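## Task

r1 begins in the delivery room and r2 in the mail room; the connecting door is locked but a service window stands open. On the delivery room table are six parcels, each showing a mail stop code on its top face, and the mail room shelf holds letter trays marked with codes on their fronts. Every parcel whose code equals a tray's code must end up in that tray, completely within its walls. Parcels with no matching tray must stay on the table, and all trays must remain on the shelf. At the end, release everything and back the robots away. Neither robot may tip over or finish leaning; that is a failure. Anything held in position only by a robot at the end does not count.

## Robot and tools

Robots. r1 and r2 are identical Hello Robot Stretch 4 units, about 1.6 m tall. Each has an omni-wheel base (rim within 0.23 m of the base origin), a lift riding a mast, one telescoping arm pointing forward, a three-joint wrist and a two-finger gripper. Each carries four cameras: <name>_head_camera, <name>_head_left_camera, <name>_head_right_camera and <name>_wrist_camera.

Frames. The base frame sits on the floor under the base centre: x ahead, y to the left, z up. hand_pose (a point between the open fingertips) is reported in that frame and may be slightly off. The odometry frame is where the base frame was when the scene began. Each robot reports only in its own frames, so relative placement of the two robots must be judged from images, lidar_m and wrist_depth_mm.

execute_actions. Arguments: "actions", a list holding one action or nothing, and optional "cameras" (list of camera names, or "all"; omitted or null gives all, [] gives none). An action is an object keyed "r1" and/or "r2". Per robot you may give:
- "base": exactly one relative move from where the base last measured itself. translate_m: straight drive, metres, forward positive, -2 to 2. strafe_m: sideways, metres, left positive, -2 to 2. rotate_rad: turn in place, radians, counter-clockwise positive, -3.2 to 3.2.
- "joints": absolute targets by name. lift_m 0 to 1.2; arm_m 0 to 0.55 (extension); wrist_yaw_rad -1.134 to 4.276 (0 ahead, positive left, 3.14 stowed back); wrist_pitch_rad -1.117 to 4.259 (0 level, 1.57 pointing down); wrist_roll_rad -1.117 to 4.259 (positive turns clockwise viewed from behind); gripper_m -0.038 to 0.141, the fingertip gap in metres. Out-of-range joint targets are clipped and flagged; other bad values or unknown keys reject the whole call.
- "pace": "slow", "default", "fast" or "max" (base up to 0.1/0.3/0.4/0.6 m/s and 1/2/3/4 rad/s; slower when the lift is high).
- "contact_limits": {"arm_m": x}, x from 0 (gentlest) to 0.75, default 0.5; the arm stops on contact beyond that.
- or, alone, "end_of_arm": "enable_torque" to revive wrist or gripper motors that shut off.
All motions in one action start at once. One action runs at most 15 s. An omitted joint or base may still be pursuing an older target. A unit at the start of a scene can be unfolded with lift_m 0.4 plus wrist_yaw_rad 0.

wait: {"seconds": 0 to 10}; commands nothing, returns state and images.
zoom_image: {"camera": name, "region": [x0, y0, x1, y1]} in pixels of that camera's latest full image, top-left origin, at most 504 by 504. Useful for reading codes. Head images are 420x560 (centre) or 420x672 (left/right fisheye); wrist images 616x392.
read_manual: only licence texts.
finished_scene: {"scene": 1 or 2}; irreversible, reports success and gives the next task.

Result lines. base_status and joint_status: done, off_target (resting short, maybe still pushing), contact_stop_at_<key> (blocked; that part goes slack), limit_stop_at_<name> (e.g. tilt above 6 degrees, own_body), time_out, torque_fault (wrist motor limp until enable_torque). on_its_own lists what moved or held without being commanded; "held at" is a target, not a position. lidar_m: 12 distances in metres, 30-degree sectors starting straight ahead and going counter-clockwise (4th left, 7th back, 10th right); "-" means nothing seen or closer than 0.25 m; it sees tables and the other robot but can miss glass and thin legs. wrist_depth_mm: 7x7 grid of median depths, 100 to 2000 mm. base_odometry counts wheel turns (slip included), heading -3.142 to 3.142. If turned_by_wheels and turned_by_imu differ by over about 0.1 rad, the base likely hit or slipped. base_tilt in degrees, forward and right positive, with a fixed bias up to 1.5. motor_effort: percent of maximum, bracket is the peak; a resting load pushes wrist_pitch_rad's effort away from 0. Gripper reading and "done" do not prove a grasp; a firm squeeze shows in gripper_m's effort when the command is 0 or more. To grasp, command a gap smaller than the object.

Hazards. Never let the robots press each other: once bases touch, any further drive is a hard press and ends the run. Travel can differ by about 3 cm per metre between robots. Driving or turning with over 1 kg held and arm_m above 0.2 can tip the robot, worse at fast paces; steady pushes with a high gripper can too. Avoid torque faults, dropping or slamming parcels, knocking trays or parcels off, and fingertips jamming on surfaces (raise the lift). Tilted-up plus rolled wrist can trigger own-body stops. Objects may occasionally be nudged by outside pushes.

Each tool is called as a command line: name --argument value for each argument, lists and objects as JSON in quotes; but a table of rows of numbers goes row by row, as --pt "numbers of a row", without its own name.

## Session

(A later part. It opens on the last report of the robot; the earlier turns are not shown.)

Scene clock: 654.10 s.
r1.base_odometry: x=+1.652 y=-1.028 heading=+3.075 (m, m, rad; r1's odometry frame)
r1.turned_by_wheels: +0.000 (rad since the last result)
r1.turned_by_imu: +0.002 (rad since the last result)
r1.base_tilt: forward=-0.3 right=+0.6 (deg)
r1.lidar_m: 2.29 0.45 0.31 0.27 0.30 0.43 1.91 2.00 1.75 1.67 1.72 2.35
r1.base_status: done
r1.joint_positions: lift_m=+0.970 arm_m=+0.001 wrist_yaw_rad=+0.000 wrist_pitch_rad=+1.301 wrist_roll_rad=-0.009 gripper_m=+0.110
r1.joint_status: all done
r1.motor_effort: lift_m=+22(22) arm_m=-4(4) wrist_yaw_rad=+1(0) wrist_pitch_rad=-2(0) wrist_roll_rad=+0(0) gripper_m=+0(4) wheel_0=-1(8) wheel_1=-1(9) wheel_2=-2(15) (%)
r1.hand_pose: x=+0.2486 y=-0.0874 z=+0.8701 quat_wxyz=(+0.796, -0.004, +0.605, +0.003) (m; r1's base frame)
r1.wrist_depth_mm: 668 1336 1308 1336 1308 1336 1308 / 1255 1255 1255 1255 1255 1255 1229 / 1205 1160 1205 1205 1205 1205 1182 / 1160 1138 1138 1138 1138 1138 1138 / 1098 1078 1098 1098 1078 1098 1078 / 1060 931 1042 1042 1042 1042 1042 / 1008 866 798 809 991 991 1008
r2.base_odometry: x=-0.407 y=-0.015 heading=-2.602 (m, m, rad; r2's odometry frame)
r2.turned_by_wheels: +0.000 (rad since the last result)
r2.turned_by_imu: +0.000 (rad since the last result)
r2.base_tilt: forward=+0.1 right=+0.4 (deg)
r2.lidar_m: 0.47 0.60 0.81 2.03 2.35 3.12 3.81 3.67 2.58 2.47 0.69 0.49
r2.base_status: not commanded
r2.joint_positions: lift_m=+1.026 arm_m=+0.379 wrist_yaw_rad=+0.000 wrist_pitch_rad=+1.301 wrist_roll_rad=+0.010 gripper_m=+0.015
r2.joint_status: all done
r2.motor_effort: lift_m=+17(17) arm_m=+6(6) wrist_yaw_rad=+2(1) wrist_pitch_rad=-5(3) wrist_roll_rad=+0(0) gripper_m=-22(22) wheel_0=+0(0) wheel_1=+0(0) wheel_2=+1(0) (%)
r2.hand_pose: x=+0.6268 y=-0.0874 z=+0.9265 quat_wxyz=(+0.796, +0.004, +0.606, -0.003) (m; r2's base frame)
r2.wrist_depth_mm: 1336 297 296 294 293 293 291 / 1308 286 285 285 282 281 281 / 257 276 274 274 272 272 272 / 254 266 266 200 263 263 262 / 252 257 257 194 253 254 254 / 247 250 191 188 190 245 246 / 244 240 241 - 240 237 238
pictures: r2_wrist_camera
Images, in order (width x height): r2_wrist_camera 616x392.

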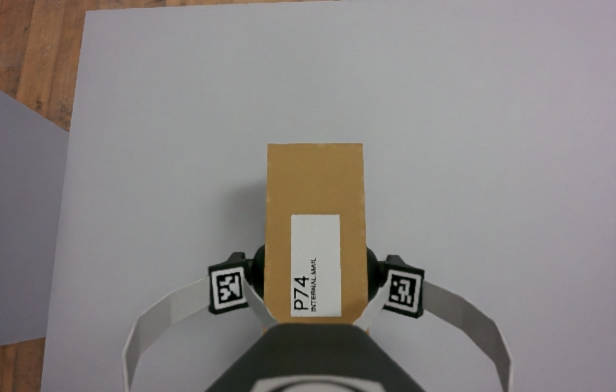

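execute_actions --actions '[{"r1": {"base":{"rotate_rad":1.6},"joints":{"arm_m":0.2},"pace":"fast"}, "r2":{"base":{"translate_m":-0.4},"joints":{"lift_m":1.07,"arm_m":0.003},"pace":"fast"}}]' --cameras '["r1_wrist_camera","r2_wrist_camera"]'

Scene clock: 665.47 s.
r1.base_odometry: x=+1.652 y=-1.028 heading=-1.609 (m, m, rad; r1's odometry frame)
r1.turned_by_wheels: +1.600 (rad since the last result)
r1.turned_by_imu: +1.572 (rad since the last result)
r1.base_tilt: forward=-0.3 right=+0.6 (deg)
r1.lidar_m: 0.27 0.30 0.41 1.90 1.97 1.76 1.67 1.72 2.39 2.32 0.43 0.29
r1.base_status: done
r1.joint_positions: lift_m=+0.970 arm_m=+0.199 wrist_yaw_rad=+0.000 wrist_pitch_rad=+1.300 wrist_roll_rad=-0.009 gripper_m=+0.110
r1.joint_status: all done
r1.motor_effort: lift_m=+22(22) arm_m=+4(6) wrist_yaw_rad=+1(1) wrist_pitch_rad=+0(1) wrist_roll_rad=+1(2) gripper_m=+4(0) wheel_0=-4(8) wheel_1=+0(7) wheel_2=-2(7) (%)
r1.hand_pose: x=+0.4473 y=-0.0874 z=+0.8701 quat_wxyz=(+0.796, -0.004, +0.605, +0.003) (m; r1's base frame)
r1.wrist_depth_mm: 410 410 407 407 404 402 404 / 387 387 387 387 387 384 384 / 370 368 368 366 366 366 312 / 353 351 347 351 351 345 301 / 338 338 289 332 336 334 329 / 324 320 279 322 319 320 320 / 309 306 306 309 303 306 307
r2.base_odometry: x=-0.064 y=+0.191 heading=-2.602 (m, m, rad; r2's odometry frame)
r2.turned_by_wheels: +0.000 (rad since the last result)
r2.turned_by_imu: -0.002 (rad since the last result)
r2.base_tilt: forward=+0.1 right=+0.4 (deg)
r2.lidar_m: 0.86 1.01 1.35 2.25 2.34 3.10 3.36 3.44 2.61 2.46 1.47 0.90
r2.base_status: done
r2.joint_positions: lift_m=+1.070 arm_m=+0.004 wrist_yaw_rad=+0.000 wrist_pitch_rad=+1.301 wrist_roll_rad=+0.010 gripper_m=+0.015
r2.joint_status: all done
r2.motor_effort: lift_m=+24(26) arm_m=-6(8) wrist_yaw_rad=+4(0) wrist_pitch_rad=-3(6) wrist_roll_rad=+0(0) gripper_m=-21(23) wheel_0=+0(4) wheel_1=+0(3) wheel_2=-2(4) (%)
r2.hand_pose: x=+0.2517 y=-0.0874 z=+0.9698 quat_wxyz=(+0.796, +0.004, +0.606, -0.003) (m; r2's base frame)
r2.wrist_depth_mm: 1118 1118 1160 1138 1160 1182 1160 / 1336 1336 1308 1308 1336 1336 1308 / 1336 1308 1281 1281 1281 1281 1281 / 1281 1255 1255 201 1255 1229 1229 / 1205 1205 1205 194 1160 1182 1182 / 1182 1160 191 188 190 1138 1160 / 1138 1118 946 - 1118 1118 1118
pictures: r1_wrist_camera, r2_wrist_camera
Images, in order (width x height): r1_wrist_camera 616x392, r2_wrist_camera 616x392.

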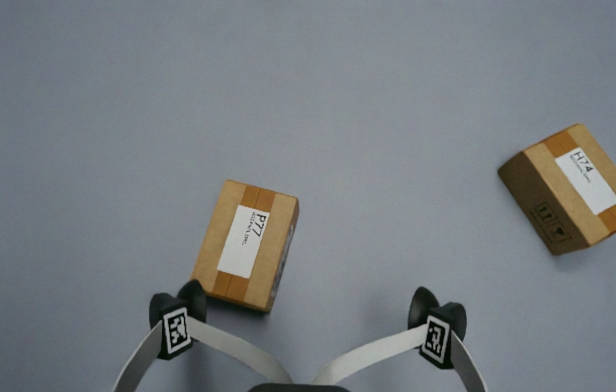

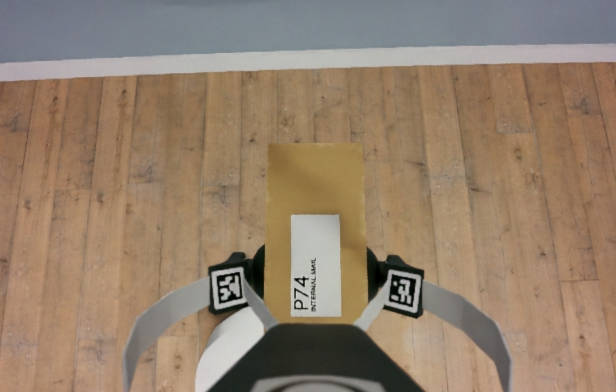

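execute_actions --actions '[{"r1": {"base":{"strafe_m":0.049},"joints":{"arm_m":0.245,"wrist_roll_rad":0.26}}, "r2":{"base":{"rotate_rad":-2.942},"joints":{"lift_m":0.4},"pace":"max"}}]' --cameras '["r1_wrist_camera","r2_head_camera"]'

Scene clock: 706.73 s.
r1.base_odometry: x=+1.700 y=-1.030 heading=-1.609 (m, m, rad; r1's odometry frame)
r1.turned_by_wheels: +0.000 (rad since the last result)
r1.turned_by_imu: +0.000 (rad since the last result)
r1.base_tilt: forward=-0.3 right=+0.6 (deg)
r1.lidar_m: 0.26 0.31 0.41 1.85 1.94 1.73 1.68 1.71 2.40 2.37 0.40 0.31
r1.base_status: done
r1.joint_positions: lift_m=+0.970 arm_m=+0.244 wrist_yaw_rad=+0.000 wrist_pitch_rad=+1.300 wrist_roll_rad=+0.259 gripper_m=+0.110
r1.joint_status: all done
r1.motor_effort: lift_m=+23(22) arm_m=+4(3) wrist_yaw_rad=+0(1) wrist_pitch_rad=+0(1) wrist_roll_rad=+4(6) gripper_m=+0(0) wheel_0=-1(12) wheel_1=-1(11) wheel_2=+0(2) (%)
r1.hand_pose: x=+0.4922 y=-0.0874 z=+0.8701 quat_wxyz=(+0.789, +0.103, +0.600, -0.078) (m; r1's base frame)
r1.wrist_depth_mm: 433 421 407 402 394 387 379 / 407 402 392 382 375 368 362 / 389 379 373 366 359 351 319 / 370 362 357 351 343 338 329 / 353 347 342 286 330 325 320 / 338 332 325 273 317 309 306 / 325 317 310 264 300 297 296
r2.base_odometry: x=-0.064 y=+0.191 heading=+0.739 (m, m, rad; r2's odometry frame)
r2.turned_by_wheels: -2.942 (rad since the last result)
r2.turned_by_imu: -2.964 (rad since the last result)
r2.base_tilt: forward=+0.0 right=+0.3 (deg)
r2.lidar_m: 2.87 3.08 2.51 2.32 1.23 0.86 0.87 1.08 1.75 2.25 2.52 2.93
r2.base_status: done
r2.joint_positions: lift_m=+0.400 arm_m=+0.004 wrist_yaw_rad=+0.000 wrist_pitch_rad=+1.301 wrist_roll_rad=+0.010 gripper_m=+0.015
r2.joint_status: all done
r2.motor_effort: lift_m=+19(25) arm_m=-6(5) wrist_yaw_rad=+1(1) wrist_pitch_rad=-4(4) wrist_roll_rad=+0(1) gripper_m=-22(20) wheel_0=+1(6) wheel_1=+1(5) wheel_2=+0(6) (%)
r2.hand_pose: x=+0.2518 y=-0.0874 z=+0.3003 quat_wxyz=(+0.796, +0.004, +0.606, -0.003) (m; r2's base frame)
r2.wrist_depth_mm: 621 615 615 609 609 609 603 / 591 597 597 591 585 585 580 / 574 569 569 569 569 559 564 / 559 549 549 200 544 544 539 / 535 535 535 194 525 525 525 / 521 521 191 187 190 504 508 / 500 304 300 - 496 488 492
pictures: r1_wrist_camera, r2_head_camera
Images, in order (width x height): r1_wrist_camera 616x392, r2_head_camera 420x560.

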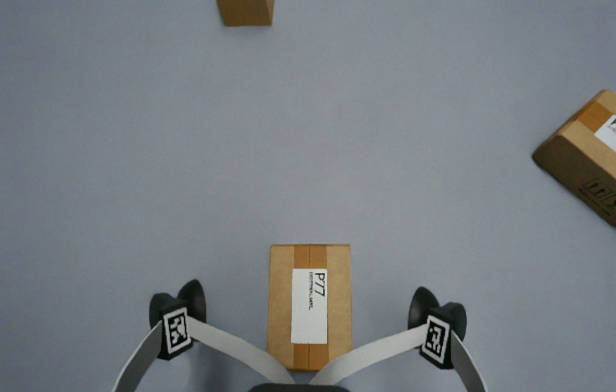

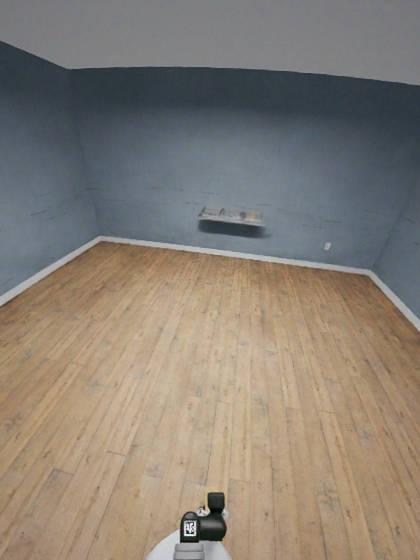

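execute_actions --actions '[{"r1": {"joints":{"lift_m":0.9}}, "r2":{"base":{"translate_m":1.15},"pace":"max"}}]' --cameras '["r1_wrist_camera"]'

execute_actions --actions '[{"r1": {"joints":{"gripper_m":0.02}}, "r2":{"base":{"translate_m":1.13},"joints":{"lift_m":1.0,"wrist_roll_rad":0.19},"pace":"max"}}]' --cameras '["r1_wrist_camera","r2_head_camera"]'

Scene clock: 718.03 s.
r1.base_odometry: x=+1.700 y=-1.030 heading=-1.609 (m, m, rad; r1's odometry frame)
r1.turned_by_wheels: +0.000 (rad since the last result)
r1.turned_by_imu: +0.000 (rad since the last result)
r1.base_tilt: forward=-0.2 right=+0.6 (deg)
r1.lidar_m: 0.28 0.31 0.41 1.85 1.95 1.74 1.67 1.72 2.43 2.38 0.43 0.31
r1.base_status: not commanded
r1.joint_positions: lift_m=+0.900 arm_m=+0.244 wrist_yaw_rad=+0.000 wrist_pitch_rad=+1.300 wrist_roll_rad=+0.259 gripper_m=+0.110
r1.joint_status: all done
r1.motor_effort: lift_m=+18(23) arm_m=+4(4) wrist_yaw_rad=+0(0) wrist_pitch_rad=+0(2) wrist_roll_rad=+2(0) gripper_m=+0(1) wheel_0=-1(0) wheel_1=-1(1) wheel_2=+0(0) (%)
r1.hand_pose: x=+0.4922 y=-0.0874 z=+0.8004 quat_wxyz=(+0.789, +0.103, +0.600, -0.078) (m; r1's base frame)
r1.wrist_depth_mm: 342 334 325 320 314 307 301 / 324 317 309 304 298 293 289 / 307 301 296 290 285 279 274 / 293 289 282 278 273 267 265 / 281 276 270 216 262 256 253 / 268 264 254 207 250 245 243 / 257 251 245 198 237 236 234
r2.base_odometry: x=+0.786 y=+0.966 heading=+0.739 (m, m, rad; r2's odometry frame)
r2.turned_by_wheels: +0.000 (rad since the last result)
r2.turned_by_imu: +0.003 (rad since the last result)
r2.base_tilt: forward=+0.0 right=+0.3 (deg)
r2.lidar_m: 1.73 2.39 2.32 2.28 2.55 2.01 2.11 2.34 2.47 2.45 2.72 1.75
r2.base_status: done
r2.joint_positions: lift_m=+0.400 arm_m=+0.004 wrist_yaw_rad=+0.000 wrist_pitch_rad=+1.301 wrist_roll_rad=+0.010 gripper_m=+0.015
r2.joint_status: not commanded
r2.motor_effort: lift_m=+19(19) arm_m=-5(6) wrist_yaw_rad=+1(1) wrist_pitch_rad=-4(5) wrist_roll_rad=+0(1) gripper_m=-23(20) wheel_0=-1(7) wheel_1=-1(8) wheel_2=+0(14) (%)
r2.hand_pose: x=+0.2518 y=-0.0874 z=+0.3003 quat_wxyz=(+0.796, +0.004, +0.606, -0.003) (m; r2's base frame)
r2.wrist_depth_mm: 621 615 615 609 609 609 609 / 603 603 591 591 591 585 580 / 574 574 569 569 564 564 564 / 554 554 549 201 549 544 544 / 535 535 530 194 525 525 530 / 521 517 192 188 190 508 508 / 504 304 300 - 496 496 496
pictures: r1_wrist_camera
Images, in order (width x height): r1_wrist_camera 616x392.

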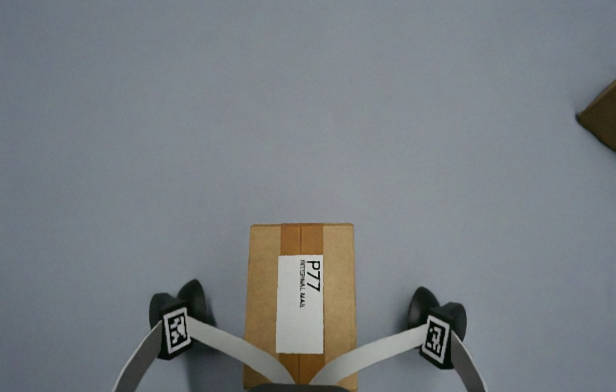

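Scene clock: 721.60 s.
r1.base_odometry: x=+1.700 y=-1.030 heading=-1.609 (m, m, rad; r1's odometry frame)
r1.turned_by_wheels: +0.000 (rad since the last result)
r1.turned_by_imu: +0.000 (rad since the last result)
r1.base_tilt: forward=-0.3 right=+0.6 (deg)
r1.lidar_m: 0.27 0.30 0.43 1.86 1.92 1.75 1.66 1.73 2.37 2.37 0.42 0.30
r1.base_status: not commanded
r1.joint_positions: lift_m=+0.900 arm_m=+0.244 wrist_yaw_rad=+0.000 wrist_pitch_rad=+1.301 wrist_roll_rad=+0.259 gripper_m=+0.021
r1.joint_status: all done
r1.motor_effort: lift_m=+18(18) arm_m=+4(4) wrist_yaw_rad=+1(1) wrist_pitch_rad=-1(0) wrist_roll_rad=+2(3) gripper_m=-24(25) wheel_0=-1(1) wheel_1=+0(1) wheel_2=+0(0) (%)
r1.hand_pose: x=+0.4922 y=-0.0874 z=+0.8004 quat_wxyz=(+0.789, +0.103, +0.600, -0.078) (m; r1's base frame)
r1.wrist_depth_mm: 340 334 327 319 312 307 301 / 324 317 309 304 298 293 287 / 307 300 296 290 285 279 274 / 293 289 282 277 272 267 264 / 281 274 270 204 259 257 253 / 268 264 200 195 209 246 243 / 257 248 191 188 181 235 234
r2.base_odometry: x=+1.621 y=+1.727 heading=+0.739 (m, m, rad; r2's odometry frame)
r2.turned_by_wheels: +0.000 (rad since the last result)
r2.turned_by_imu: +0.003 (rad since the last result)
r2.base_tilt: forward=+0.1 right=+0.4 (deg)
r2.lidar_m: 0.60 1.19 1.96 2.11 2.34 3.25 3.24 3.26 2.67 2.58 0.77 0.63
r2.base_status: done
r2.joint_positions: lift_m=+1.000 arm_m=+0.004 wrist_yaw_rad=+0.000 wrist_pitch_rad=+1.301 wrist_roll_rad=+0.189 gripper_m=+0.015
r2.joint_status: all done
r2.motor_effort: lift_m=+24(26) arm_m=-5(6) wrist_yaw_rad=+2(4) wrist_pitch_rad=-4(6) wrist_roll_rad=+2(10) gripper_m=-21(21) wheel_0=+1(10) wheel_1=+1(9) wheel_2=+1(14) (%)
r2.hand_pose: x=+0.2517 y=-0.0874 z=+0.8999 quat_wxyz=(+0.792, +0.075, +0.603, -0.057) (m; r2's base frame)
r2.wrist_depth_mm: 1281 1255 1255 1281 1229 1229 1229 / 1308 1308 1281 1255 1255 1229 1205 / 1281 1229 1205 1205 1182 1182 1160 / 1229 1205 1182 201 1138 1138 1118 / 1182 1160 1138 193 1118 1098 1098 / 1138 1118 191 187 190 1060 1042 / 1118 1098 1078 - 1042 1042 1025
pictures: r1_wrist_camera, r2_head_camera
Images, in order (width x height): r1_wrist_camera 616x392, r2_head_camera 420x560.

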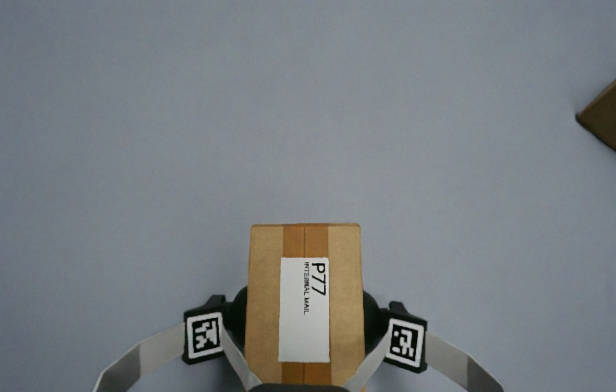

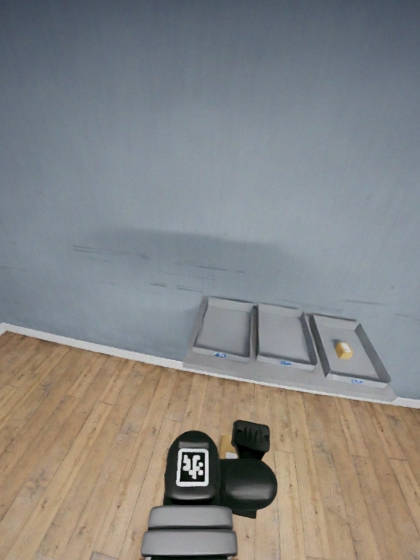

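execute_actions --actions '[{"r1": {"base":{"rotate_rad":-1.6},"joints":{"lift_m":1.0,"arm_m":0.0,"wrist_roll_rad":0.0}}, "r2":{"base":{"strafe_m":-0.05},"joints":{"arm_m":0.52},"pace":"fast"}}]' --cameras '["r1_wrist_camera","r2_wrist_camera"]'

Scene clock: 734.60 s.
r1.base_odometry: x=+1.701 y=-1.030 heading=+3.074 (m, m, rad; r1's odometry frame)
r1.turned_by_wheels: -1.600 (rad since the last result)
r1.turned_by_imu: -1.574 (rad since the last result)
r1.base_tilt: forward=-0.3 right=+0.6 (deg)
r1.lidar_m: 2.37 0.43 0.27 0.28 0.31 0.43 1.86 1.95 1.76 1.67 1.71 2.35
r1.base_status: done
r1.joint_positions: lift_m=+1.000 arm_m=+0.001 wrist_yaw_rad=+0.000 wrist_pitch_rad=+1.301 wrist_roll_rad=+0.000 gripper_m=+0.021
r1.joint_status: all done
r1.motor_effort: lift_m=+24(25) arm_m=-4(6) wrist_yaw_rad=+2(0) wrist_pitch_rad=-2(2) wrist_roll_rad=+1(6) gripper_m=-25(25) wheel_0=+3(6) wheel_1=+1(12) wheel_2=+0(9) (%)
r1.hand_pose: x=+0.2485 y=-0.0874 z=+0.8999 quat_wxyz=(+0.796, +0.000, +0.606, +0.000) (m; r1's base frame)
r1.wrist_depth_mm: 699 1366 1366 1336 1366 1366 1336 / 1308 1255 1281 1281 1281 1281 1255 / 1229 1205 1229 1229 1229 1229 1229 / 1182 1182 1160 1160 1160 1138 1160 / 1138 1118 1118 204 1138 1118 1118 / 1078 1060 200 195 210 1078 1060 / 1025 866 190 188 181 1008 1025
r2.base_odometry: x=+1.655 y=+1.690 heading=+0.739 (m, m, rad; r2's odometry frame)
r2.turned_by_wheels: +0.000 (rad since the last result)
r2.turned_by_imu: -0.001 (rad since the last result)
r2.base_tilt: forward=+0.0 right=+0.2 (deg)
r2.lidar_m: 0.59 1.21 1.90 2.15 2.42 3.25 3.24 3.21 2.63 2.55 0.77 0.63
r2.base_status: done
r2.joint_positions: lift_m=+1.000 arm_m=+0.519 wrist_yaw_rad=+0.000 wrist_pitch_rad=+1.301 wrist_roll_rad=+0.190 gripper_m=+0.015
r2.joint_status: all done
r2.motor_effort: lift_m=+24(24) arm_m=+5(10) wrist_yaw_rad=+0(3) wrist_pitch_rad=-4(5) wrist_roll_rad=+1(1) gripper_m=-21(20) wheel_0=-1(9) wheel_1=+0(8) wheel_2=-1(1) (%)
r2.hand_pose: x=+0.7668 y=-0.0874 z=+0.8999 quat_wxyz=(+0.792, +0.075, +0.603, -0.057) (m; r2's base frame)
r2.wrist_depth_mm: 496 492 397 407 397 392 397 / 640 640 407 404 397 382 387 / 917 842 394 389 382 373 373 / 1205 1182 382 200 370 342 362 / 1182 1160 370 194 355 330 351 / 1138 1118 191 188 190 287 340 / 1098 351 349 - 338 317 329
pictures: r1_wrist_camera, r2_wrist_camera
Images, in order (width x height): r1_wrist_camera 616x392, r2_wrist_camera 616x392.

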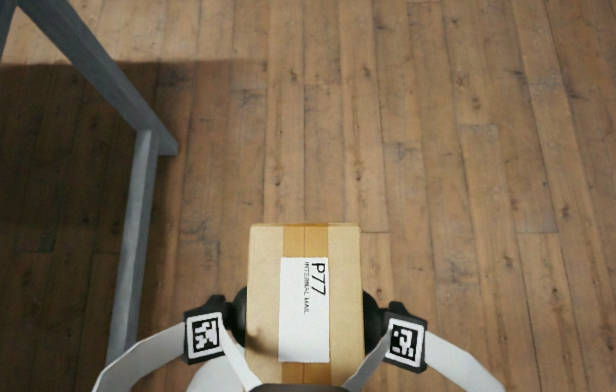

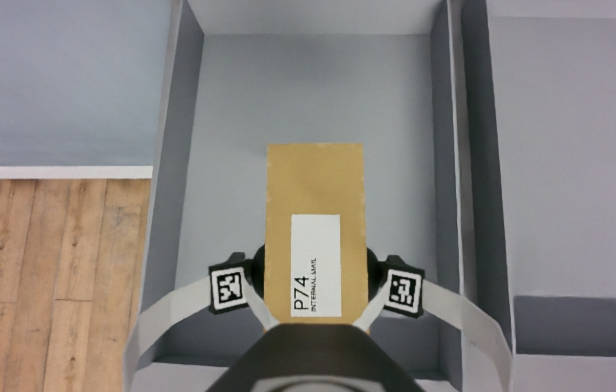

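execute_actions --actions '[{"r1": {"base":{"translate_m":0.3},"joints":{"lift_m":0.65},"pace":"max"}, "r2":{"base":{"translate_m":0.075},"joints":{"arm_m":0.545,"lift_m":0.905}}}]' --cameras '["r2_wrist_camera"]'

Scene clock: 748.47 s.
r1.base_odometry: x=+1.401 y=-1.010 heading=+3.075 (m, m, rad; r1's odometry frame)
r1.turned_by_wheels: +0.000 (rad since the last result)
r1.turned_by_imu: -0.001 (rad since the last result)
r1.base_tilt: forward=-0.3 right=+0.6 (deg)
r1.lidar_m: 2.09 0.46 0.31 0.29 0.31 0.42 2.14 2.25 1.76 1.64 1.69 2.20
r1.base_status: done
r1.joint_positions: lift_m=+0.650 arm_m=+0.001 wrist_yaw_rad=+0.000 wrist_pitch_rad=+1.301 wrist_roll_rad=+0.000 gripper_m=+0.021
r1.joint_status: all done
r1.motor_effort: lift_m=+19(17) arm_m=-4(4) wrist_yaw_rad=+1(2) wrist_pitch_rad=-2(2) wrist_roll_rad=-3(2) gripper_m=-25(22) wheel_0=+3(8) wheel_1=+2(5) wheel_2=+1(12) (%)
r1.hand_pose: x=+0.2485 y=-0.0874 z=+0.5503 quat_wxyz=(+0.796, +0.000, +0.606, +0.000) (m; r1's base frame)
r1.wrist_depth_mm: 960 946 946 931 931 931 931 / 904 891 891 891 891 891 891 / 866 854 854 842 842 854 842 / 654 820 809 809 809 809 798 / 668 778 778 204 778 768 768 / 627 750 200 196 211 741 741 / 707 517 190 188 182 707 715
r2.base_odometry: x=+1.710 y=+1.740 heading=+0.739 (m, m, rad; r2's odometry frame)
r2.turned_by_wheels: +0.000 (rad since the last result)
r2.turned_by_imu: +0.000 (rad since the last result)
r2.base_tilt: forward=+0.0 right=+0.3 (deg)
r2.lidar_m: 0.53 1.13 1.78 2.10 2.39 3.32 3.30 3.20 2.63 2.40 0.68 0.54
r2.base_status: done
r2.joint_positions: lift_m=+0.905 arm_m=+0.544 wrist_yaw_rad=+0.000 wrist_pitch_rad=+1.301 wrist_roll_rad=+0.190 gripper_m=+0.015
r2.joint_status: all done
r2.motor_effort: lift_m=+17(27) arm_m=+5(12) wrist_yaw_rad=+2(2) wrist_pitch_rad=-3(5) wrist_roll_rad=+1(1) gripper_m=-21(22) wheel_0=+2(6) wheel_1=+0(9) wheel_2=+1(11) (%)
r2.hand_pose: x=+0.7918 y=-0.0874 z=+0.8054 quat_wxyz=(+0.792, +0.075, +0.603, -0.057) (m; r2's base frame)
r2.wrist_depth_mm: 343 315 273 268 264 257 259 / 445 296 301 297 293 286 252 / 640 278 293 289 285 278 245 / 1025 278 283 201 274 271 234 / 1078 263 274 194 265 262 221 / 1042 220 191 187 190 249 212 / 1025 235 259 - 251 245 209
pictures: r2_wrist_camera
Images, in order (width x height): r2_wrist_camera 616x392.

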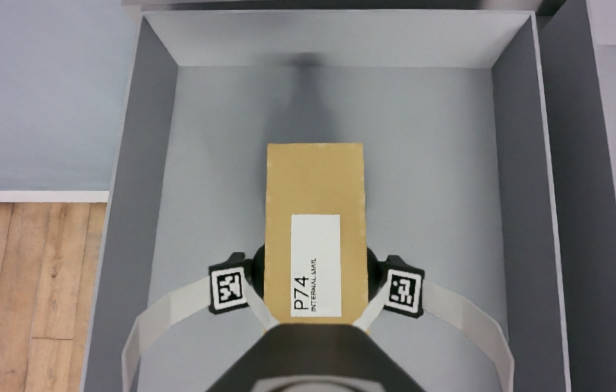

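execute_actions --actions '[{"r1": {"base":{"translate_m":0.3},"joints":{"lift_m":0.4},"pace":"max"}, "r2":{"joints":{"lift_m":0.891,"gripper_m":0.09}}}]' --cameras '["r2_wrist_camera"]'

execute_actions --actions '[{"r1": {"base":{"translate_m":0.2},"pace":"max"}, "r2":{"joints":{"lift_m":0.97},"pace":"fast"}}]' --cameras '["r2_wrist_camera"]'

Scene clock: 762.87 s.
r1.base_odometry: x=+1.102 y=-0.990 heading=+3.075 (m, m, rad; r1's odometry frame)
r1.turned_by_wheels: +0.000 (rad since the last result)
r1.turned_by_imu: -0.001 (rad since the last result)
r1.base_tilt: forward=-0.3 right=+0.6 (deg)
r1.lidar_m: 1.80 1.80 0.31 0.28 0.31 0.44 1.11 2.46 1.77 1.61 1.68 1.89
r1.base_status: done
r1.joint_positions: lift_m=+0.400 arm_m=+0.001 wrist_yaw_rad=+0.000 wrist_pitch_rad=+1.301 wrist_roll_rad=+0.000 gripper_m=+0.021
r1.joint_status: all done
r1.motor_effort: lift_m=+20(23) arm_m=-4(4) wrist_yaw_rad=+1(1) wrist_pitch_rad=-1(4) wrist_roll_rad=+0(2) gripper_m=-23(24) wheel_0=+1(9) wheel_1=+0(6) wheel_2=+1(13) (%)
r1.hand_pose: x=+0.2485 y=-0.0874 z=+0.3003 quat_wxyz=(+0.796, +0.000, +0.606, +0.000) (m; r1's base frame)
r1.wrist_depth_mm: 647 640 640 640 640 634 634 / 609 615 609 603 603 603 603 / 585 580 580 580 574 574 574 / 554 554 554 554 549 549 549 / 535 530 530 204 525 525 521 / 508 508 200 195 210 504 504 / 488 301 191 188 181 480 484
r2.base_odometry: x=+1.710 y=+1.740 heading=+0.739 (m, m, rad; r2's odometry frame)
r2.turned_by_wheels: +0.000 (rad since the last result)
r2.turned_by_imu: -0.001 (rad since the last result)
r2.base_tilt: forward=+0.1 right=+0.3 (deg)
r2.lidar_m: 0.53 1.13 1.75 2.13 2.39 3.32 3.32 3.22 2.63 2.37 0.65 0.55
r2.base_status: not commanded
r2.joint_positions: lift_m=+0.891 arm_m=+0.544 wrist_yaw_rad=+0.000 wrist_pitch_rad=+1.301 wrist_roll_rad=+0.190 gripper_m=+0.090
r2.joint_status: all done
r2.motor_effort: lift_m=+17(18) arm_m=+5(6) wrist_yaw_rad=+1(2) wrist_pitch_rad=-4(4) wrist_roll_rad=+1(1) gripper_m=-1(21) wheel_0=+2(2) wheel_1=+0(0) wheel_2=+1(1) (%)
r2.hand_pose: x=+0.7918 y=-0.0874 z=+0.7914 quat_wxyz=(+0.792, +0.075, +0.603, -0.057) (m; r2's base frame)
r2.wrist_depth_mm: 345 271 259 255 252 245 236 / 445 273 289 283 279 274 227 / 634 259 279 274 270 265 218 / 1025 246 270 212 260 257 210 / 1060 247 259 205 252 249 208 / 1025 234 249 198 204 239 206 / 991 228 246 - 237 233 203
pictures: r2_wrist_camera
Images, in order (width x height): r2_wrist_camera 616x392.

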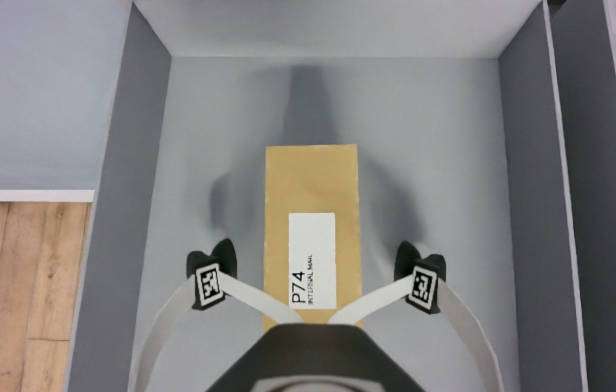

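Scene clock: 764.57 s.
r1.base_odometry: x=+0.902 y=-0.977 heading=+3.075 (m, m, rad; r1's odometry frame)
r1.turned_by_wheels: +0.000 (rad since the last result)
r1.turned_by_imu: +0.000 (rad since the last result)
r1.base_tilt: forward=-0.3 right=+0.7 (deg)
r1.lidar_m: 1.58 1.57 2.24 0.32 0.33 0.47 1.13 2.47 1.70 1.62 1.72 1.69
r1.base_status: done
r1.joint_positions: lift_m=+0.400 arm_m=+0.001 wrist_yaw_rad=+0.000 wrist_pitch_rad=+1.301 wrist_roll_rad=+0.000 gripper_m=+0.021
r1.joint_status: not commanded
r1.motor_effort: lift_m=+20(20) arm_m=-4(4) wrist_yaw_rad=+1(1) wrist_pitch_rad=-2(2) wrist_roll_rad=-3(3) gripper_m=-23(23) wheel_0=+2(10) wheel_1=-1(7) wheel_2=+1(14) (%)
r1.hand_pose: x=+0.2485 y=-0.0874 z=+0.3003 quat_wxyz=(+0.796, +0.000, +0.606, +0.000) (m; r1's base frame)
r1.wrist_depth_mm: 640 640 640 640 634 640 634 / 615 609 609 609 603 609 603 / 585 580 580 574 574 574 574 / 554 554 549 549 549 549 549 / 530 530 530 204 525 525 525 / 512 508 201 196 209 504 504 / 488 301 190 188 181 477 484
r2.base_odometry: x=+1.710 y=+1.740 heading=+0.739 (m, m, rad; r2's odometry frame)
r2.turned_by_wheels: +0.000 (rad since the last result)
r2.turned_by_imu: +0.000 (rad since the last result)
r2.base_tilt: forward=+0.1 right=+0.4 (deg)
r2.lidar_m: 0.53 1.11 1.77 2.14 2.39 3.34 3.32 3.23 2.65 2.37 0.67 0.55
r2.base_status: not commanded
r2.joint_positions: lift_m=+0.970 arm_m=+0.544 wrist_yaw_rad=+0.000 wrist_pitch_rad=+1.301 wrist_roll_rad=+0.190 gripper_m=+0.090
r2.joint_status: all done
r2.motor_effort: lift_m=+24(24) arm_m=+5(5) wrist_yaw_rad=+3(1) wrist_pitch_rad=-2(3) wrist_roll_rad=+1(1) gripper_m=-2(3) wheel_0=+1(2) wheel_1=+0(0) wheel_2=+0(0) (%)
r2.hand_pose: x=+0.7919 y=-0.0874 z=+0.8699 quat_wxyz=(+0.792, +0.075, +0.603, -0.057) (m; r2's base frame)
r2.wrist_depth_mm: 343 343 343 342 338 336 319 / 445 445 349 351 343 334 336 / 634 585 359 359 351 332 342 / 1098 931 349 294 342 329 327 / 1138 1138 334 283 329 324 317 / 1098 1098 324 273 315 291 285 / 1078 1060 320 - 310 301 282
pictures: r2_wrist_camera
Images, in order (width x height): r2_wrist_camera 616x392.

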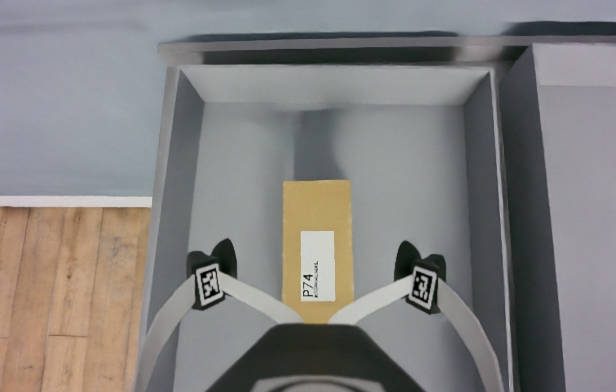

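execute_actions --actions '[{"r1": {"base":{"translate_m":0.96},"pace":"max"}, "r2":{"base":{"translate_m":-0.75},"joints":{"arm_m":0.003,"wrist_roll_rad":0.0,"gripper_m":0.11},"pace":"max"}}]' --cameras '["r2_head_camera"]'

execute_actions --actions '[{"r1": {"base":{"strafe_m":0.9},"joints":{"lift_m":1.08},"pace":"max"}, "r2":{"base":{"rotate_rad":3.026},"joints":{"lift_m":0.4},"pace":"max"}}]' --cameras '["r1_head_camera","r2_head_camera"]'

Scene clock: 790.87 s.
r1.base_odometry: x=-0.056 y=-0.913 heading=+3.075 (m, m, rad; r1's odometry frame)
r1.turned_by_wheels: +0.000 (rad since the last result)
r1.turned_by_imu: -0.002 (rad since the last result)
r1.base_tilt: forward=-0.3 right=+0.6 (deg)
r1.lidar_m: 0.64 0.66 0.77 2.31 1.42 1.02 1.26 2.43 1.72 1.62 0.97 0.67
r1.base_status: done
r1.joint_positions: lift_m=+0.400 arm_m=+0.001 wrist_yaw_rad=+0.000 wrist_pitch_rad=+1.301 wrist_roll_rad=+0.000 gripper_m=+0.021
r1.joint_status: not commanded
r1.motor_effort: lift_m=+21(21) arm_m=-4(4) wrist_yaw_rad=+1(0) wrist_pitch_rad=-3(3) wrist_roll_rad=-1(1) gripper_m=-25(24) wheel_0=+3(10) wheel_1=+1(8) wheel_2=+1(14) (%)
r1.hand_pose: x=+0.2485 y=-0.0874 z=+0.3002 quat_wxyz=(+0.796, +0.000, +0.605, +0.000) (m; r1's base frame)
r1.wrist_depth_mm: 585 585 591 591 591 591 591 / 615 609 609 603 603 603 603 / 585 580 574 574 580 574 574 / 559 549 554 554 549 549 549 / 530 530 530 204 525 525 525 / 508 508 201 195 210 504 504 / 488 301 190 188 181 477 480
r2.base_odometry: x=+1.156 y=+1.235 heading=+0.739 (m, m, rad; r2's odometry frame)
r2.turned_by_wheels: +0.000 (rad since the last result)
r2.turned_by_imu: -0.003 (rad since the last result)
r2.base_tilt: forward=+0.0 right=+0.2 (deg)
r2.lidar_m: 1.27 1.94 2.27 2.27 2.53 2.61 2.54 2.87 2.50 2.49 2.16 1.31
r2.base_status: done
r2.joint_positions: lift_m=+0.970 arm_m=+0.004 wrist_yaw_rad=+0.000 wrist_pitch_rad=+1.301 wrist_roll_rad=+0.000 gripper_m=+0.110
r2.joint_status: all done
r2.motor_effort: lift_m=+24(24) arm_m=-6(7) wrist_yaw_rad=+2(0) wrist_pitch_rad=-2(2) wrist_roll_rad=-2(4) gripper_m=-1(2) wheel_0=-1(5) wheel_1=+1(6) wheel_2=-2(8) (%)
r2.hand_pose: x=+0.2518 y=-0.0874 z=+0.8699 quat_wxyz=(+0.796, +0.000, +0.606, +0.000) (m; r2's base frame)
r2.wrist_depth_mm: 1281 1308 1281 1281 1281 1281 1255 / 1229 1229 1229 1229 1205 1205 1205 / 1182 1182 1182 1160 1182 1182 1160 / 1138 1138 1138 1138 1118 1138 1138 / 1098 1098 1078 1098 1098 1098 1098 / 1098 1078 854 854 1060 1060 1042 / 1042 1042 831 - 1025 1025 1025
pictures: r2_head_camera
Images, in order (width x height): r2_head_camera 420x560.

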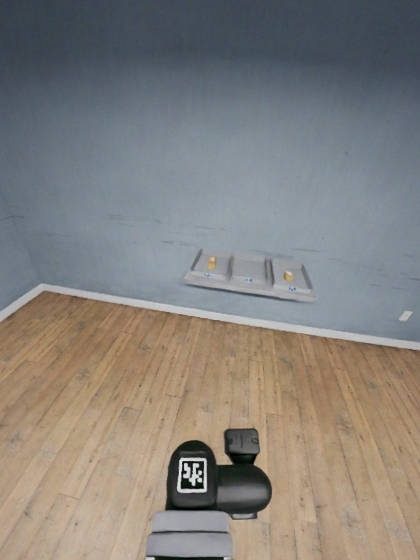

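Scene clock: 793.93 s.
r1.base_odometry: x=-0.115 y=-1.812 heading=+3.076 (m, m, rad; r1's odometry frame)
r1.turned_by_wheels: +0.000 (rad since the last result)
r1.turned_by_imu: -0.001 (rad since the last result)
r1.base_tilt: forward=-0.3 right=+0.6 (deg)
r1.lidar_m: 0.51 0.54 0.88 2.18 2.27 3.06 0.95 1.00 2.65 2.52 0.94 0.53
r1.base_status: done
r1.joint_positions: lift_m=+1.080 arm_m=+0.001 wrist_yaw_rad=+0.000 wrist_pitch_rad=+1.301 wrist_roll_rad=+0.000 gripper_m=+0.021
r1.joint_status: all done
r1.motor_effort: lift_m=+23(26) arm_m=-4(4) wrist_yaw_rad=+1(1) wrist_pitch_rad=-2(3) wrist_roll_rad=+0(0) gripper_m=-23(26) wheel_0=+3(14) wheel_1=-1(16) wheel_2=+0(1) (%)
r1.hand_pose: x=+0.2485 y=-0.0874 z=+0.9800 quat_wxyz=(+0.796, +0.000, +0.606, +0.000) (m; r1's base frame)
r1.wrist_depth_mm: 404 404 407 410 413 413 574 / 699 699 707 715 699 707 715 / 917 917 931 931 946 946 946 / 1229 1229 1229 1255 1229 1229 1205 / 1205 1205 1205 204 1205 1205 1182 / 1160 1160 201 195 209 1138 1138 / 1118 1098 191 187 181 1098 1098
r2.base_odometry: x=+1.156 y=+1.235 heading=-2.518 (m, m, rad; r2's odometry frame)
r2.turned_by_wheels: +3.026 (rad since the last result)
r2.turned_by_imu: +3.048 (rad since the last result)
r2.base_tilt: forward=+0.0 right=+0.3 (deg)
r2.lidar_m: 2.45 2.72 2.56 2.48 2.35 1.31 1.29 1.81 2.32 2.25 2.37 2.67
r2.base_status: done
r2.joint_positions: lift_m=+0.400 arm_m=+0.004 wrist_yaw_rad=+0.000 wrist_pitch_rad=+1.301 wrist_roll_rad=+0.000 gripper_m=+0.110
r2.joint_status: all done
r2.motor_effort: lift_m=+18(19) arm_m=-5(6) wrist_yaw_rad=+2(2) wrist_pitch_rad=-2(3) wrist_roll_rad=-2(1) gripper_m=+0(0) wheel_0=-1(9) wheel_1=-2(1) wheel_2=+0(5) (%)
r2.hand_pose: x=+0.2519 y=-0.0874 z=+0.3004 quat_wxyz=(+0.796, +0.000, +0.605, +0.000) (m; r2's base frame)
r2.wrist_depth_mm: 621 621 609 615 615 609 609 / 597 597 591 591 585 585 585 / 569 569 569 569 564 564 564 / 554 554 549 549 544 549 544 / 535 530 525 535 530 530 525 / 521 512 327 508 508 508 508 / 500 303 300 - 500 492 496
pictures: r1_head_camera, r2_head_camera
Images, in order (width x height): r1_head_camera 420x560, r2_head_camera 420x560.

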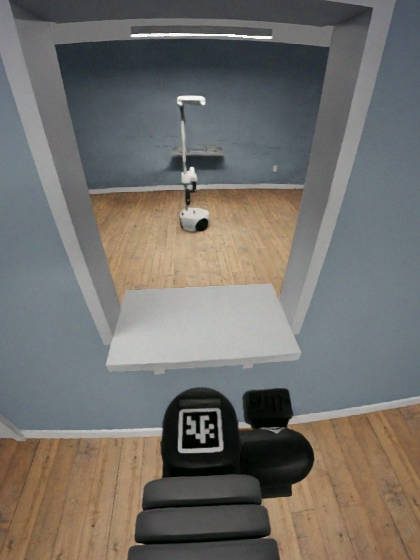

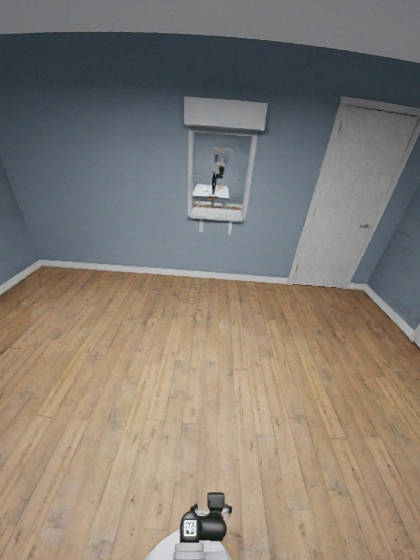

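execute_actions --actions '[{"r1": {"joints":{"arm_m":0.5,"lift_m":1.06},"pace":"fast"}, "r2":{"base":{"translate_m":0.8},"pace":"max"}}]' --cameras '["r1_wrist_camera"]'

execute_actions --actions '[{"r1": {"joints":{"lift_m":1.039,"gripper_m":0.11}}, "r2":{"base":{"translate_m":0.6},"joints":{"lift_m":0.7},"pace":"max"}}]' --cameras '["r1_wrist_camera"]'

Scene clock: 811.60 s.
r1.base_odometry: x=-0.115 y=-1.812 heading=+3.076 (m, m, rad; r1's odometry frame)
r1.turned_by_wheels: +0.000 (rad since the last result)
r1.turned_by_imu: +0.000 (rad since the last result)
r1.base_tilt: forward=-0.3 right=+0.6 (deg)
r1.lidar_m: 0.51 0.55 0.86 2.19 2.25 3.02 0.93 1.02 2.60 2.52 0.94 0.56
r1.base_status: not commanded
r1.joint_positions: lift_m=+1.060 arm_m=+0.499 wrist_yaw_rad=+0.000 wrist_pitch_rad=+1.301 wrist_roll_rad=+0.000 gripper_m=+0.021
r1.joint_status: all done
r1.motor_effort: lift_m=+19(22) arm_m=+4(4) wrist_yaw_rad=+0(2) wrist_pitch_rad=-2(2) wrist_roll_rad=+2(0) gripper_m=-22(26) wheel_0=+3(2) wheel_1=+0(1) wheel_2=+0(0) (%)
r1.hand_pose: x=+0.7472 y=-0.0874 z=+0.9603 quat_wxyz=(+0.796, +0.000, +0.605, +0.000) (m; r1's base frame)
r1.wrist_depth_mm: 1430 1430 1430 1430 1430 1397 1430 / 1397 1366 1366 1366 1366 1336 1336 / 315 315 315 314 314 312 315 / 301 300 300 300 298 298 297 / 289 287 287 204 286 286 285 / 277 276 200 195 210 273 272 / 266 260 190 188 181 259 263
r2.base_odometry: x=+0.506 y=+0.768 heading=-2.518 (m, m, rad; r2's odometry frame)
r2.turned_by_wheels: +0.000 (rad since the last result)
r2.turned_by_imu: +0.002 (rad since the last result)
r2.base_tilt: forward=+0.0 right=+0.3 (deg)
r2.lidar_m: 1.65 1.91 2.51 2.45 2.58 2.14 2.13 2.72 2.41 2.28 2.37 1.79
r2.base_status: done
r2.joint_positions: lift_m=+0.400 arm_m=+0.004 wrist_yaw_rad=+0.000 wrist_pitch_rad=+1.301 wrist_roll_rad=+0.000 gripper_m=+0.110
r2.joint_status: not commanded
r2.motor_effort: lift_m=+19(18) arm_m=-5(5) wrist_yaw_rad=+2(1) wrist_pitch_rad=-3(1) wrist_roll_rad=-1(2) gripper_m=-2(3) wheel_0=+0(8) wheel_1=+1(8) wheel_2=+0(10) (%)
r2.hand_pose: x=+0.2519 y=-0.0874 z=+0.3004 quat_wxyz=(+0.796, +0.000, +0.605, +0.000) (m; r2's base frame)
r2.wrist_depth_mm: 621 615 609 609 609 609 603 / 597 597 591 585 585 585 585 / 574 569 574 569 569 564 564 / 554 554 554 549 549 549 544 / 535 535 530 530 530 530 525 / 517 517 327 512 504 508 512 / 504 303 300 - 500 492 496
pictures: r1_wrist_camera
Images, in order (width x height): r1_wrist_camera 616x392.

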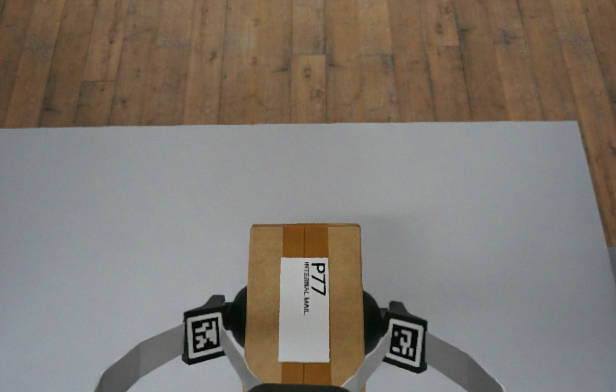

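Scene clock: 814.20 s.
r1.base_odometry: x=-0.115 y=-1.812 heading=+3.076 (m, m, rad; r1's odometry frame)
r1.turned_by_wheels: +0.000 (rad since the last result)
r1.turned_by_imu: +0.000 (rad since the last result)
r1.base_tilt: forward=-0.2 right=+0.6 (deg)
r1.lidar_m: 0.49 0.53 0.89 2.18 2.25 3.02 0.94 1.02 2.62 2.53 0.94 0.55
r1.base_status: not commanded
r1.joint_positions: lift_m=+1.039 arm_m=+0.499 wrist_yaw_rad=+0.000 wrist_pitch_rad=+1.301 wrist_roll_rad=+0.000 gripper_m=+0.110
r1.joint_status: all done
r1.motor_effort: lift_m=+18(21) arm_m=+4(4) wrist_yaw_rad=+1(0) wrist_pitch_rad=-1(2) wrist_roll_rad=+1(1) gripper_m=-2(28) wheel_0=+3(2) wheel_1=-1(0) wheel_2=+0(0) (%)
r1.hand_pose: x=+0.7472 y=-0.0874 z=+0.9394 quat_wxyz=(+0.796, +0.000, +0.605, +0.000) (m; r1's base frame)
r1.wrist_depth_mm: 1430 1430 1397 1366 1397 1397 1397 / 1336 1336 1336 1336 1336 1308 1336 / 293 293 291 291 291 290 289 / 281 279 278 278 278 277 276 / 268 267 266 216 265 265 264 / 256 254 251 207 250 254 253 / 246 244 241 199 240 242 243
r2.base_odometry: x=+0.019 y=+0.418 heading=-2.518 (m, m, rad; r2's odometry frame)
r2.turned_by_wheels: +0.000 (rad since the last result)
r2.turned_by_imu: +0.002 (rad since the last result)
r2.base_tilt: forward=+0.1 right=+0.3 (deg)
r2.lidar_m: 1.05 1.21 1.79 2.41 2.54 3.23 3.18 3.15 2.38 2.32 1.58 1.07
r2.base_status: done
r2.joint_positions: lift_m=+0.700 arm_m=+0.004 wrist_yaw_rad=+0.000 wrist_pitch_rad=+1.301 wrist_roll_rad=+0.000 gripper_m=+0.110
r2.joint_status: all done
r2.motor_effort: lift_m=+23(33) arm_m=-5(5) wrist_yaw_rad=+1(1) wrist_pitch_rad=-3(2) wrist_roll_rad=-2(2) gripper_m=-1(0) wheel_0=+0(8) wheel_1=+1(8) wheel_2=+1(10) (%)
r2.hand_pose: x=+0.2518 y=-0.0874 z=+0.6000 quat_wxyz=(+0.796, +0.000, +0.605, +0.000) (m; r2's base frame)
r2.wrist_depth_mm: 960 960 960 960 946 960 946 / 917 917 917 917 917 917 917 / 891 891 891 891 878 891 878 / 866 866 866 866 854 854 854 / 831 831 831 831 831 820 820 / 809 798 591 647 798 788 798 / 788 778 585 - 778 768 778
pictures: r1_wrist_camera
Images, in order (width x height): r1_wrist_camera 616x392.

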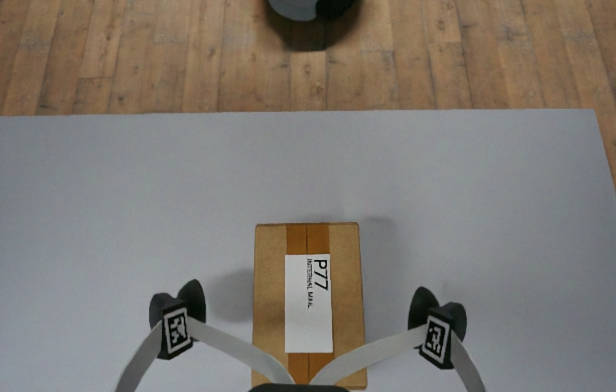

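execute_actions --actions '[{"r1": {"base":{"translate_m":-0.3},"joints":{"lift_m":1.1,"arm_m":0.0},"pace":"fast"}, "r2":{"base":{"translate_m":0.6},"joints":{"lift_m":1.1},"pace":"max"}}]' --cameras '["r2_head_camera"]'

execute_actions --actions '[{"r2":{"base":{"strafe_m":-0.04},"joints":{"arm_m":0.33},"pace":"fast"}}]' --cameras '["r2_wrist_camera"]'

Scene clock: 823.50 s.
r1.base_odometry: x=+0.184 y=-1.831 heading=+3.075 (m, m, rad; r1's odometry frame)
r1.turned_by_wheels: -0.001 (rad since the last result)
r1.turned_by_imu: +0.000 (rad since the last result)
r1.base_tilt: forward=-0.3 right=+0.6 (deg)
r1.lidar_m: 0.79 0.85 1.30 2.18 2.26 3.02 0.63 0.74 2.63 2.53 1.36 0.86
r1.base_status: done
r1.joint_positions: lift_m=+1.100 arm_m=+0.001 wrist_yaw_rad=+0.000 wrist_pitch_rad=+1.301 wrist_roll_rad=+0.000 gripper_m=+0.110
r1.joint_status: all done
r1.motor_effort: lift_m=+23(25) arm_m=-4(6) wrist_yaw_rad=+2(0) wrist_pitch_rad=-2(3) wrist_roll_rad=+2(2) gripper_m=-1(1) wheel_0=-4(8) wheel_1=-2(6) wheel_2=-1(9) (%)
r1.hand_pose: x=+0.2485 y=-0.0874 z=+1.0000 quat_wxyz=(+0.796, +0.000, +0.606, +0.000) (m; r1's base frame)
r1.wrist_depth_mm: 976 976 976 991 991 991 991 / 1205 1205 1229 1229 1205 1229 1229 / 1336 1366 1336 1336 1336 1336 1336 / 1281 1308 1281 1281 1281 1281 1255 / 1229 1229 1205 1229 1229 1205 1229 / 1182 1160 1182 1182 1160 1160 1160 / 1138 1118 917 931 1098 1098 1118
r2.base_odometry: x=-0.468 y=+0.067 heading=-2.518 (m, m, rad; r2's odometry frame)
r2.turned_by_wheels: +0.000 (rad since the last result)
r2.turned_by_imu: +0.002 (rad since the last result)
r2.base_tilt: forward=+0.0 right=+0.3 (deg)
r2.lidar_m: 0.46 0.50 0.91 2.36 2.54 3.61 3.80 3.17 2.43 1.82 0.61 0.46
r2.base_status: done
r2.joint_positions: lift_m=+1.100 arm_m=+0.004 wrist_yaw_rad=+0.000 wrist_pitch_rad=+1.301 wrist_roll_rad=+0.000 gripper_m=+0.110
r2.joint_status: all done
r2.motor_effort: lift_m=+23(24) arm_m=-5(6) wrist_yaw_rad=+2(4) wrist_pitch_rad=-3(3) wrist_roll_rad=-1(1) gripper_m=-2(2) wheel_0=+0(6) wheel_1=+1(7) wheel_2=+0(15) (%)
r2.hand_pose: x=+0.2518 y=-0.0874 z=+1.0000 quat_wxyz=(+0.796, +0.000, +0.605, +0.000) (m; r2's base frame)
r2.wrist_depth_mm: 554 389 384 382 382 379 377 / 732 715 683 661 640 404 392 / 1078 1025 960 931 878 831 798 / 1281 1281 1281 1255 1255 1229 1182 / 1229 1255 1229 1255 1229 1229 1229 / 1205 1205 976 991 1160 1160 1182 / 1160 1160 976 - 1182 1160 1138
pictures: r2_head_camera
Images, in order (width x height): r2_head_camera 420x560.

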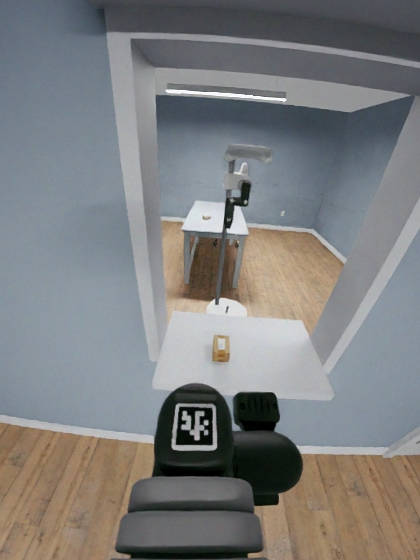

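Scene clock: 825.27 s.
r1.base_odometry: x=+0.184 y=-1.831 heading=+3.075 (m, m, rad; r1's odometry frame)
r1.turned_by_wheels: +0.000 (rad since the last result)
r1.turned_by_imu: +0.000 (rad since the last result)
r1.base_tilt: forward=-0.3 right=+0.6 (deg)
r1.lidar_m: 0.79 0.85 1.28 2.16 2.25 3.00 0.65 0.73 2.60 2.54 1.35 0.85
r1.base_status: not commanded
r1.joint_positions: lift_m=+1.100 arm_m=+0.001 wrist_yaw_rad=+0.000 wrist_pitch_rad=+1.301 wrist_roll_rad=+0.000 gripper_m=+0.110
r1.joint_status: not commanded
r1.motor_effort: lift_m=+23(23) arm_m=-4(4) wrist_yaw_rad=+1(1) wrist_pitch_rad=-2(2) wrist_roll_rad=+1(2) gripper_m=-1(0) wheel_0=-3(4) wheel_1=-2(2) wheel_2=-1(1) (%)
r1.hand_pose: x=+0.2485 y=-0.0874 z=+1.0000 quat_wxyz=(+0.796, +0.000, +0.606, +0.000) (m; r1's base frame)
r1.wrist_depth_mm: 960 960 976 991 976 991 976 / 1205 1229 1229 1205 1205 1205 1229 / 1336 1366 1336 1336 1336 1336 1336 / 1281 1281 1281 1281 1281 1281 1281 / 1229 1229 1229 1205 1229 1229 1205 / 1182 1160 1160 1160 1160 1160 1160 / 1118 1118 917 931 1098 1098 1118
r2.base_odometry: x=-0.491 y=+0.100 heading=-2.518 (m, m, rad; r2's odometry frame)
r2.turned_by_wheels: +0.000 (rad since the last result)
r2.turned_by_imu: -0.001 (rad since the last result)
r2.base_tilt: forward=+0.0 right=+0.3 (deg)
r2.lidar_m: 0.43 0.49 0.89 2.42 2.58 3.68 3.79 3.13 2.36 1.76 0.75 0.46
r2.base_status: done
r2.joint_positions: lift_m=+1.100 arm_m=+0.329 wrist_yaw_rad=+0.000 wrist_pitch_rad=+1.301 wrist_roll_rad=+0.000 gripper_m=+0.110
r2.joint_status: all done
r2.motor_effort: lift_m=+23(23) arm_m=+6(8) wrist_yaw_rad=+2(3) wrist_pitch_rad=-2(3) wrist_roll_rad=-2(2) gripper_m=-1(2) wheel_0=-1(10) wheel_1=-1(7) wheel_2=-1(6) (%)
r2.hand_pose: x=+0.5769 y=-0.0874 z=+1.0000 quat_wxyz=(+0.796, +0.000, +0.605, +0.000) (m; r2's base frame)
r2.wrist_depth_mm: 1430 384 382 379 1281 1430 1397 / 373 368 368 366 366 364 364 / 353 353 353 351 353 351 347 / 340 343 340 336 340 340 340 / 332 330 278 327 329 327 327 / 322 320 317 278 314 315 317 / 312 310 310 - 309 306 307
pictures: r2_wrist_camera
Images, in order (width x height): r2_wrist_camera 616x392.

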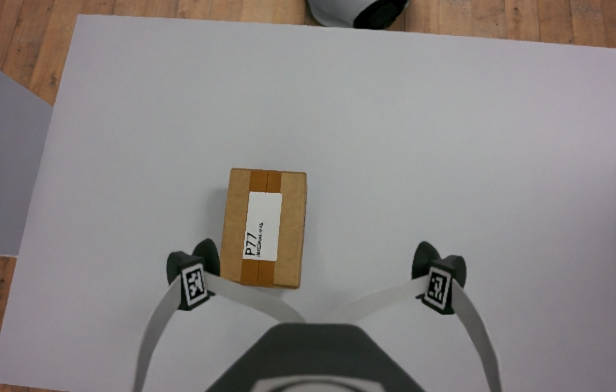

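execute_actions --actions '[{"r2":{"base":{"strafe_m":0.04},"joints":{"arm_m":0.36,"lift_m":1.026,"wrist_roll_rad":0.05,"gripper_m":0.12}}}]' --cameras '["r2_wrist_camera"]'

Scene clock: 837.20 s.
r1.base_odometry: x=+0.184 y=-1.831 heading=+3.075 (m, m, rad; r1's odometry frame)
r1.turned_by_wheels: +0.000 (rad since the last result)
r1.turned_by_imu: +0.000 (rad since the last result)
r1.base_tilt: forward=-0.3 right=+0.6 (deg)
r1.lidar_m: 0.80 0.85 1.30 2.17 2.25 3.02 0.63 0.71 2.63 2.52 1.39 0.84
r1.base_status: not commanded
r1.joint_positions: lift_m=+1.100 arm_m=+0.001 wrist_yaw_rad=+0.000 wrist_pitch_rad=+1.301 wrist_roll_rad=+0.000 gripper_m=+0.110
r1.joint_status: not commanded
r1.motor_effort: lift_m=+23(23) arm_m=-4(4) wrist_yaw_rad=+2(1) wrist_pitch_rad=-3(1) wrist_roll_rad=-2(0) gripper_m=+0(2) wheel_0=-3(4) wheel_1=-2(2) wheel_2=-1(1) (%)
r1.hand_pose: x=+0.2485 y=-0.0874 z=+1.0000 quat_wxyz=(+0.796, +0.000, +0.606, +0.000) (m; r1's base frame)
r1.wrist_depth_mm: 976 976 976 976 991 991 976 / 1205 1205 1205 1205 1229 1229 1229 / 1336 1336 1336 1336 1336 1336 1308 / 1281 1308 1281 1281 1255 1255 1255 / 1229 1229 1229 1229 1229 1205 1205 / 1182 1160 1160 1182 1160 1160 1160 / 1138 1118 931 931 1118 1118 1118
r2.base_odometry: x=-0.468 y=+0.067 heading=-2.518 (m, m, rad; r2's odometry frame)
r2.turned_by_wheels: +0.000 (rad since the last result)
r2.turned_by_imu: -0.001 (rad since the last result)
r2.base_tilt: forward=+0.1 right=+0.4 (deg)
r2.lidar_m: 0.45 0.62 0.90 2.38 2.52 3.62 3.81 3.21 2.39 1.81 0.62 0.47
r2.base_status: done
r2.joint_positions: lift_m=+1.026 arm_m=+0.359 wrist_yaw_rad=+0.000 wrist_pitch_rad=+1.301 wrist_roll_rad=+0.049 gripper_m=+0.120
r2.joint_status: all done
r2.motor_effort: lift_m=+17(22) arm_m=+6(7) wrist_yaw_rad=+1(2) wrist_pitch_rad=-1(3) wrist_roll_rad=+2(0) gripper_m=-1(0) wheel_0=-1(8) wheel_1=+2(9) wheel_2=+0(2) (%)
r2.hand_pose: x=+0.6069 y=-0.0874 z=+0.9265 quat_wxyz=(+0.796, +0.020, +0.605, -0.015) (m; r2's base frame)
r2.wrist_depth_mm: 306 300 297 294 293 291 290 / 291 289 286 283 283 282 279 / 279 279 277 274 273 271 270 / 271 270 267 213 263 263 260 / 262 259 258 206 254 254 252 / 253 251 247 199 243 244 244 / 245 243 243 - 240 237 237
pictures: r2_wrist_camera
Images, in order (width x height): r2_wrist_camera 616x392.

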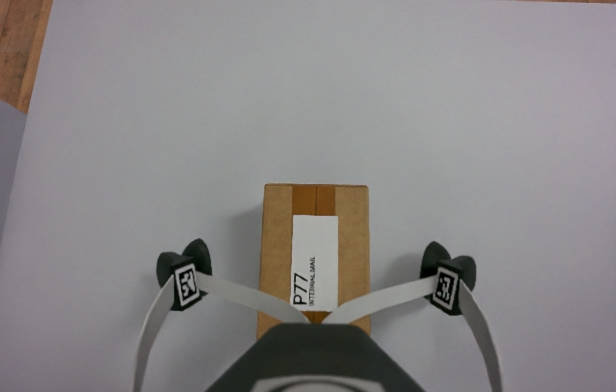

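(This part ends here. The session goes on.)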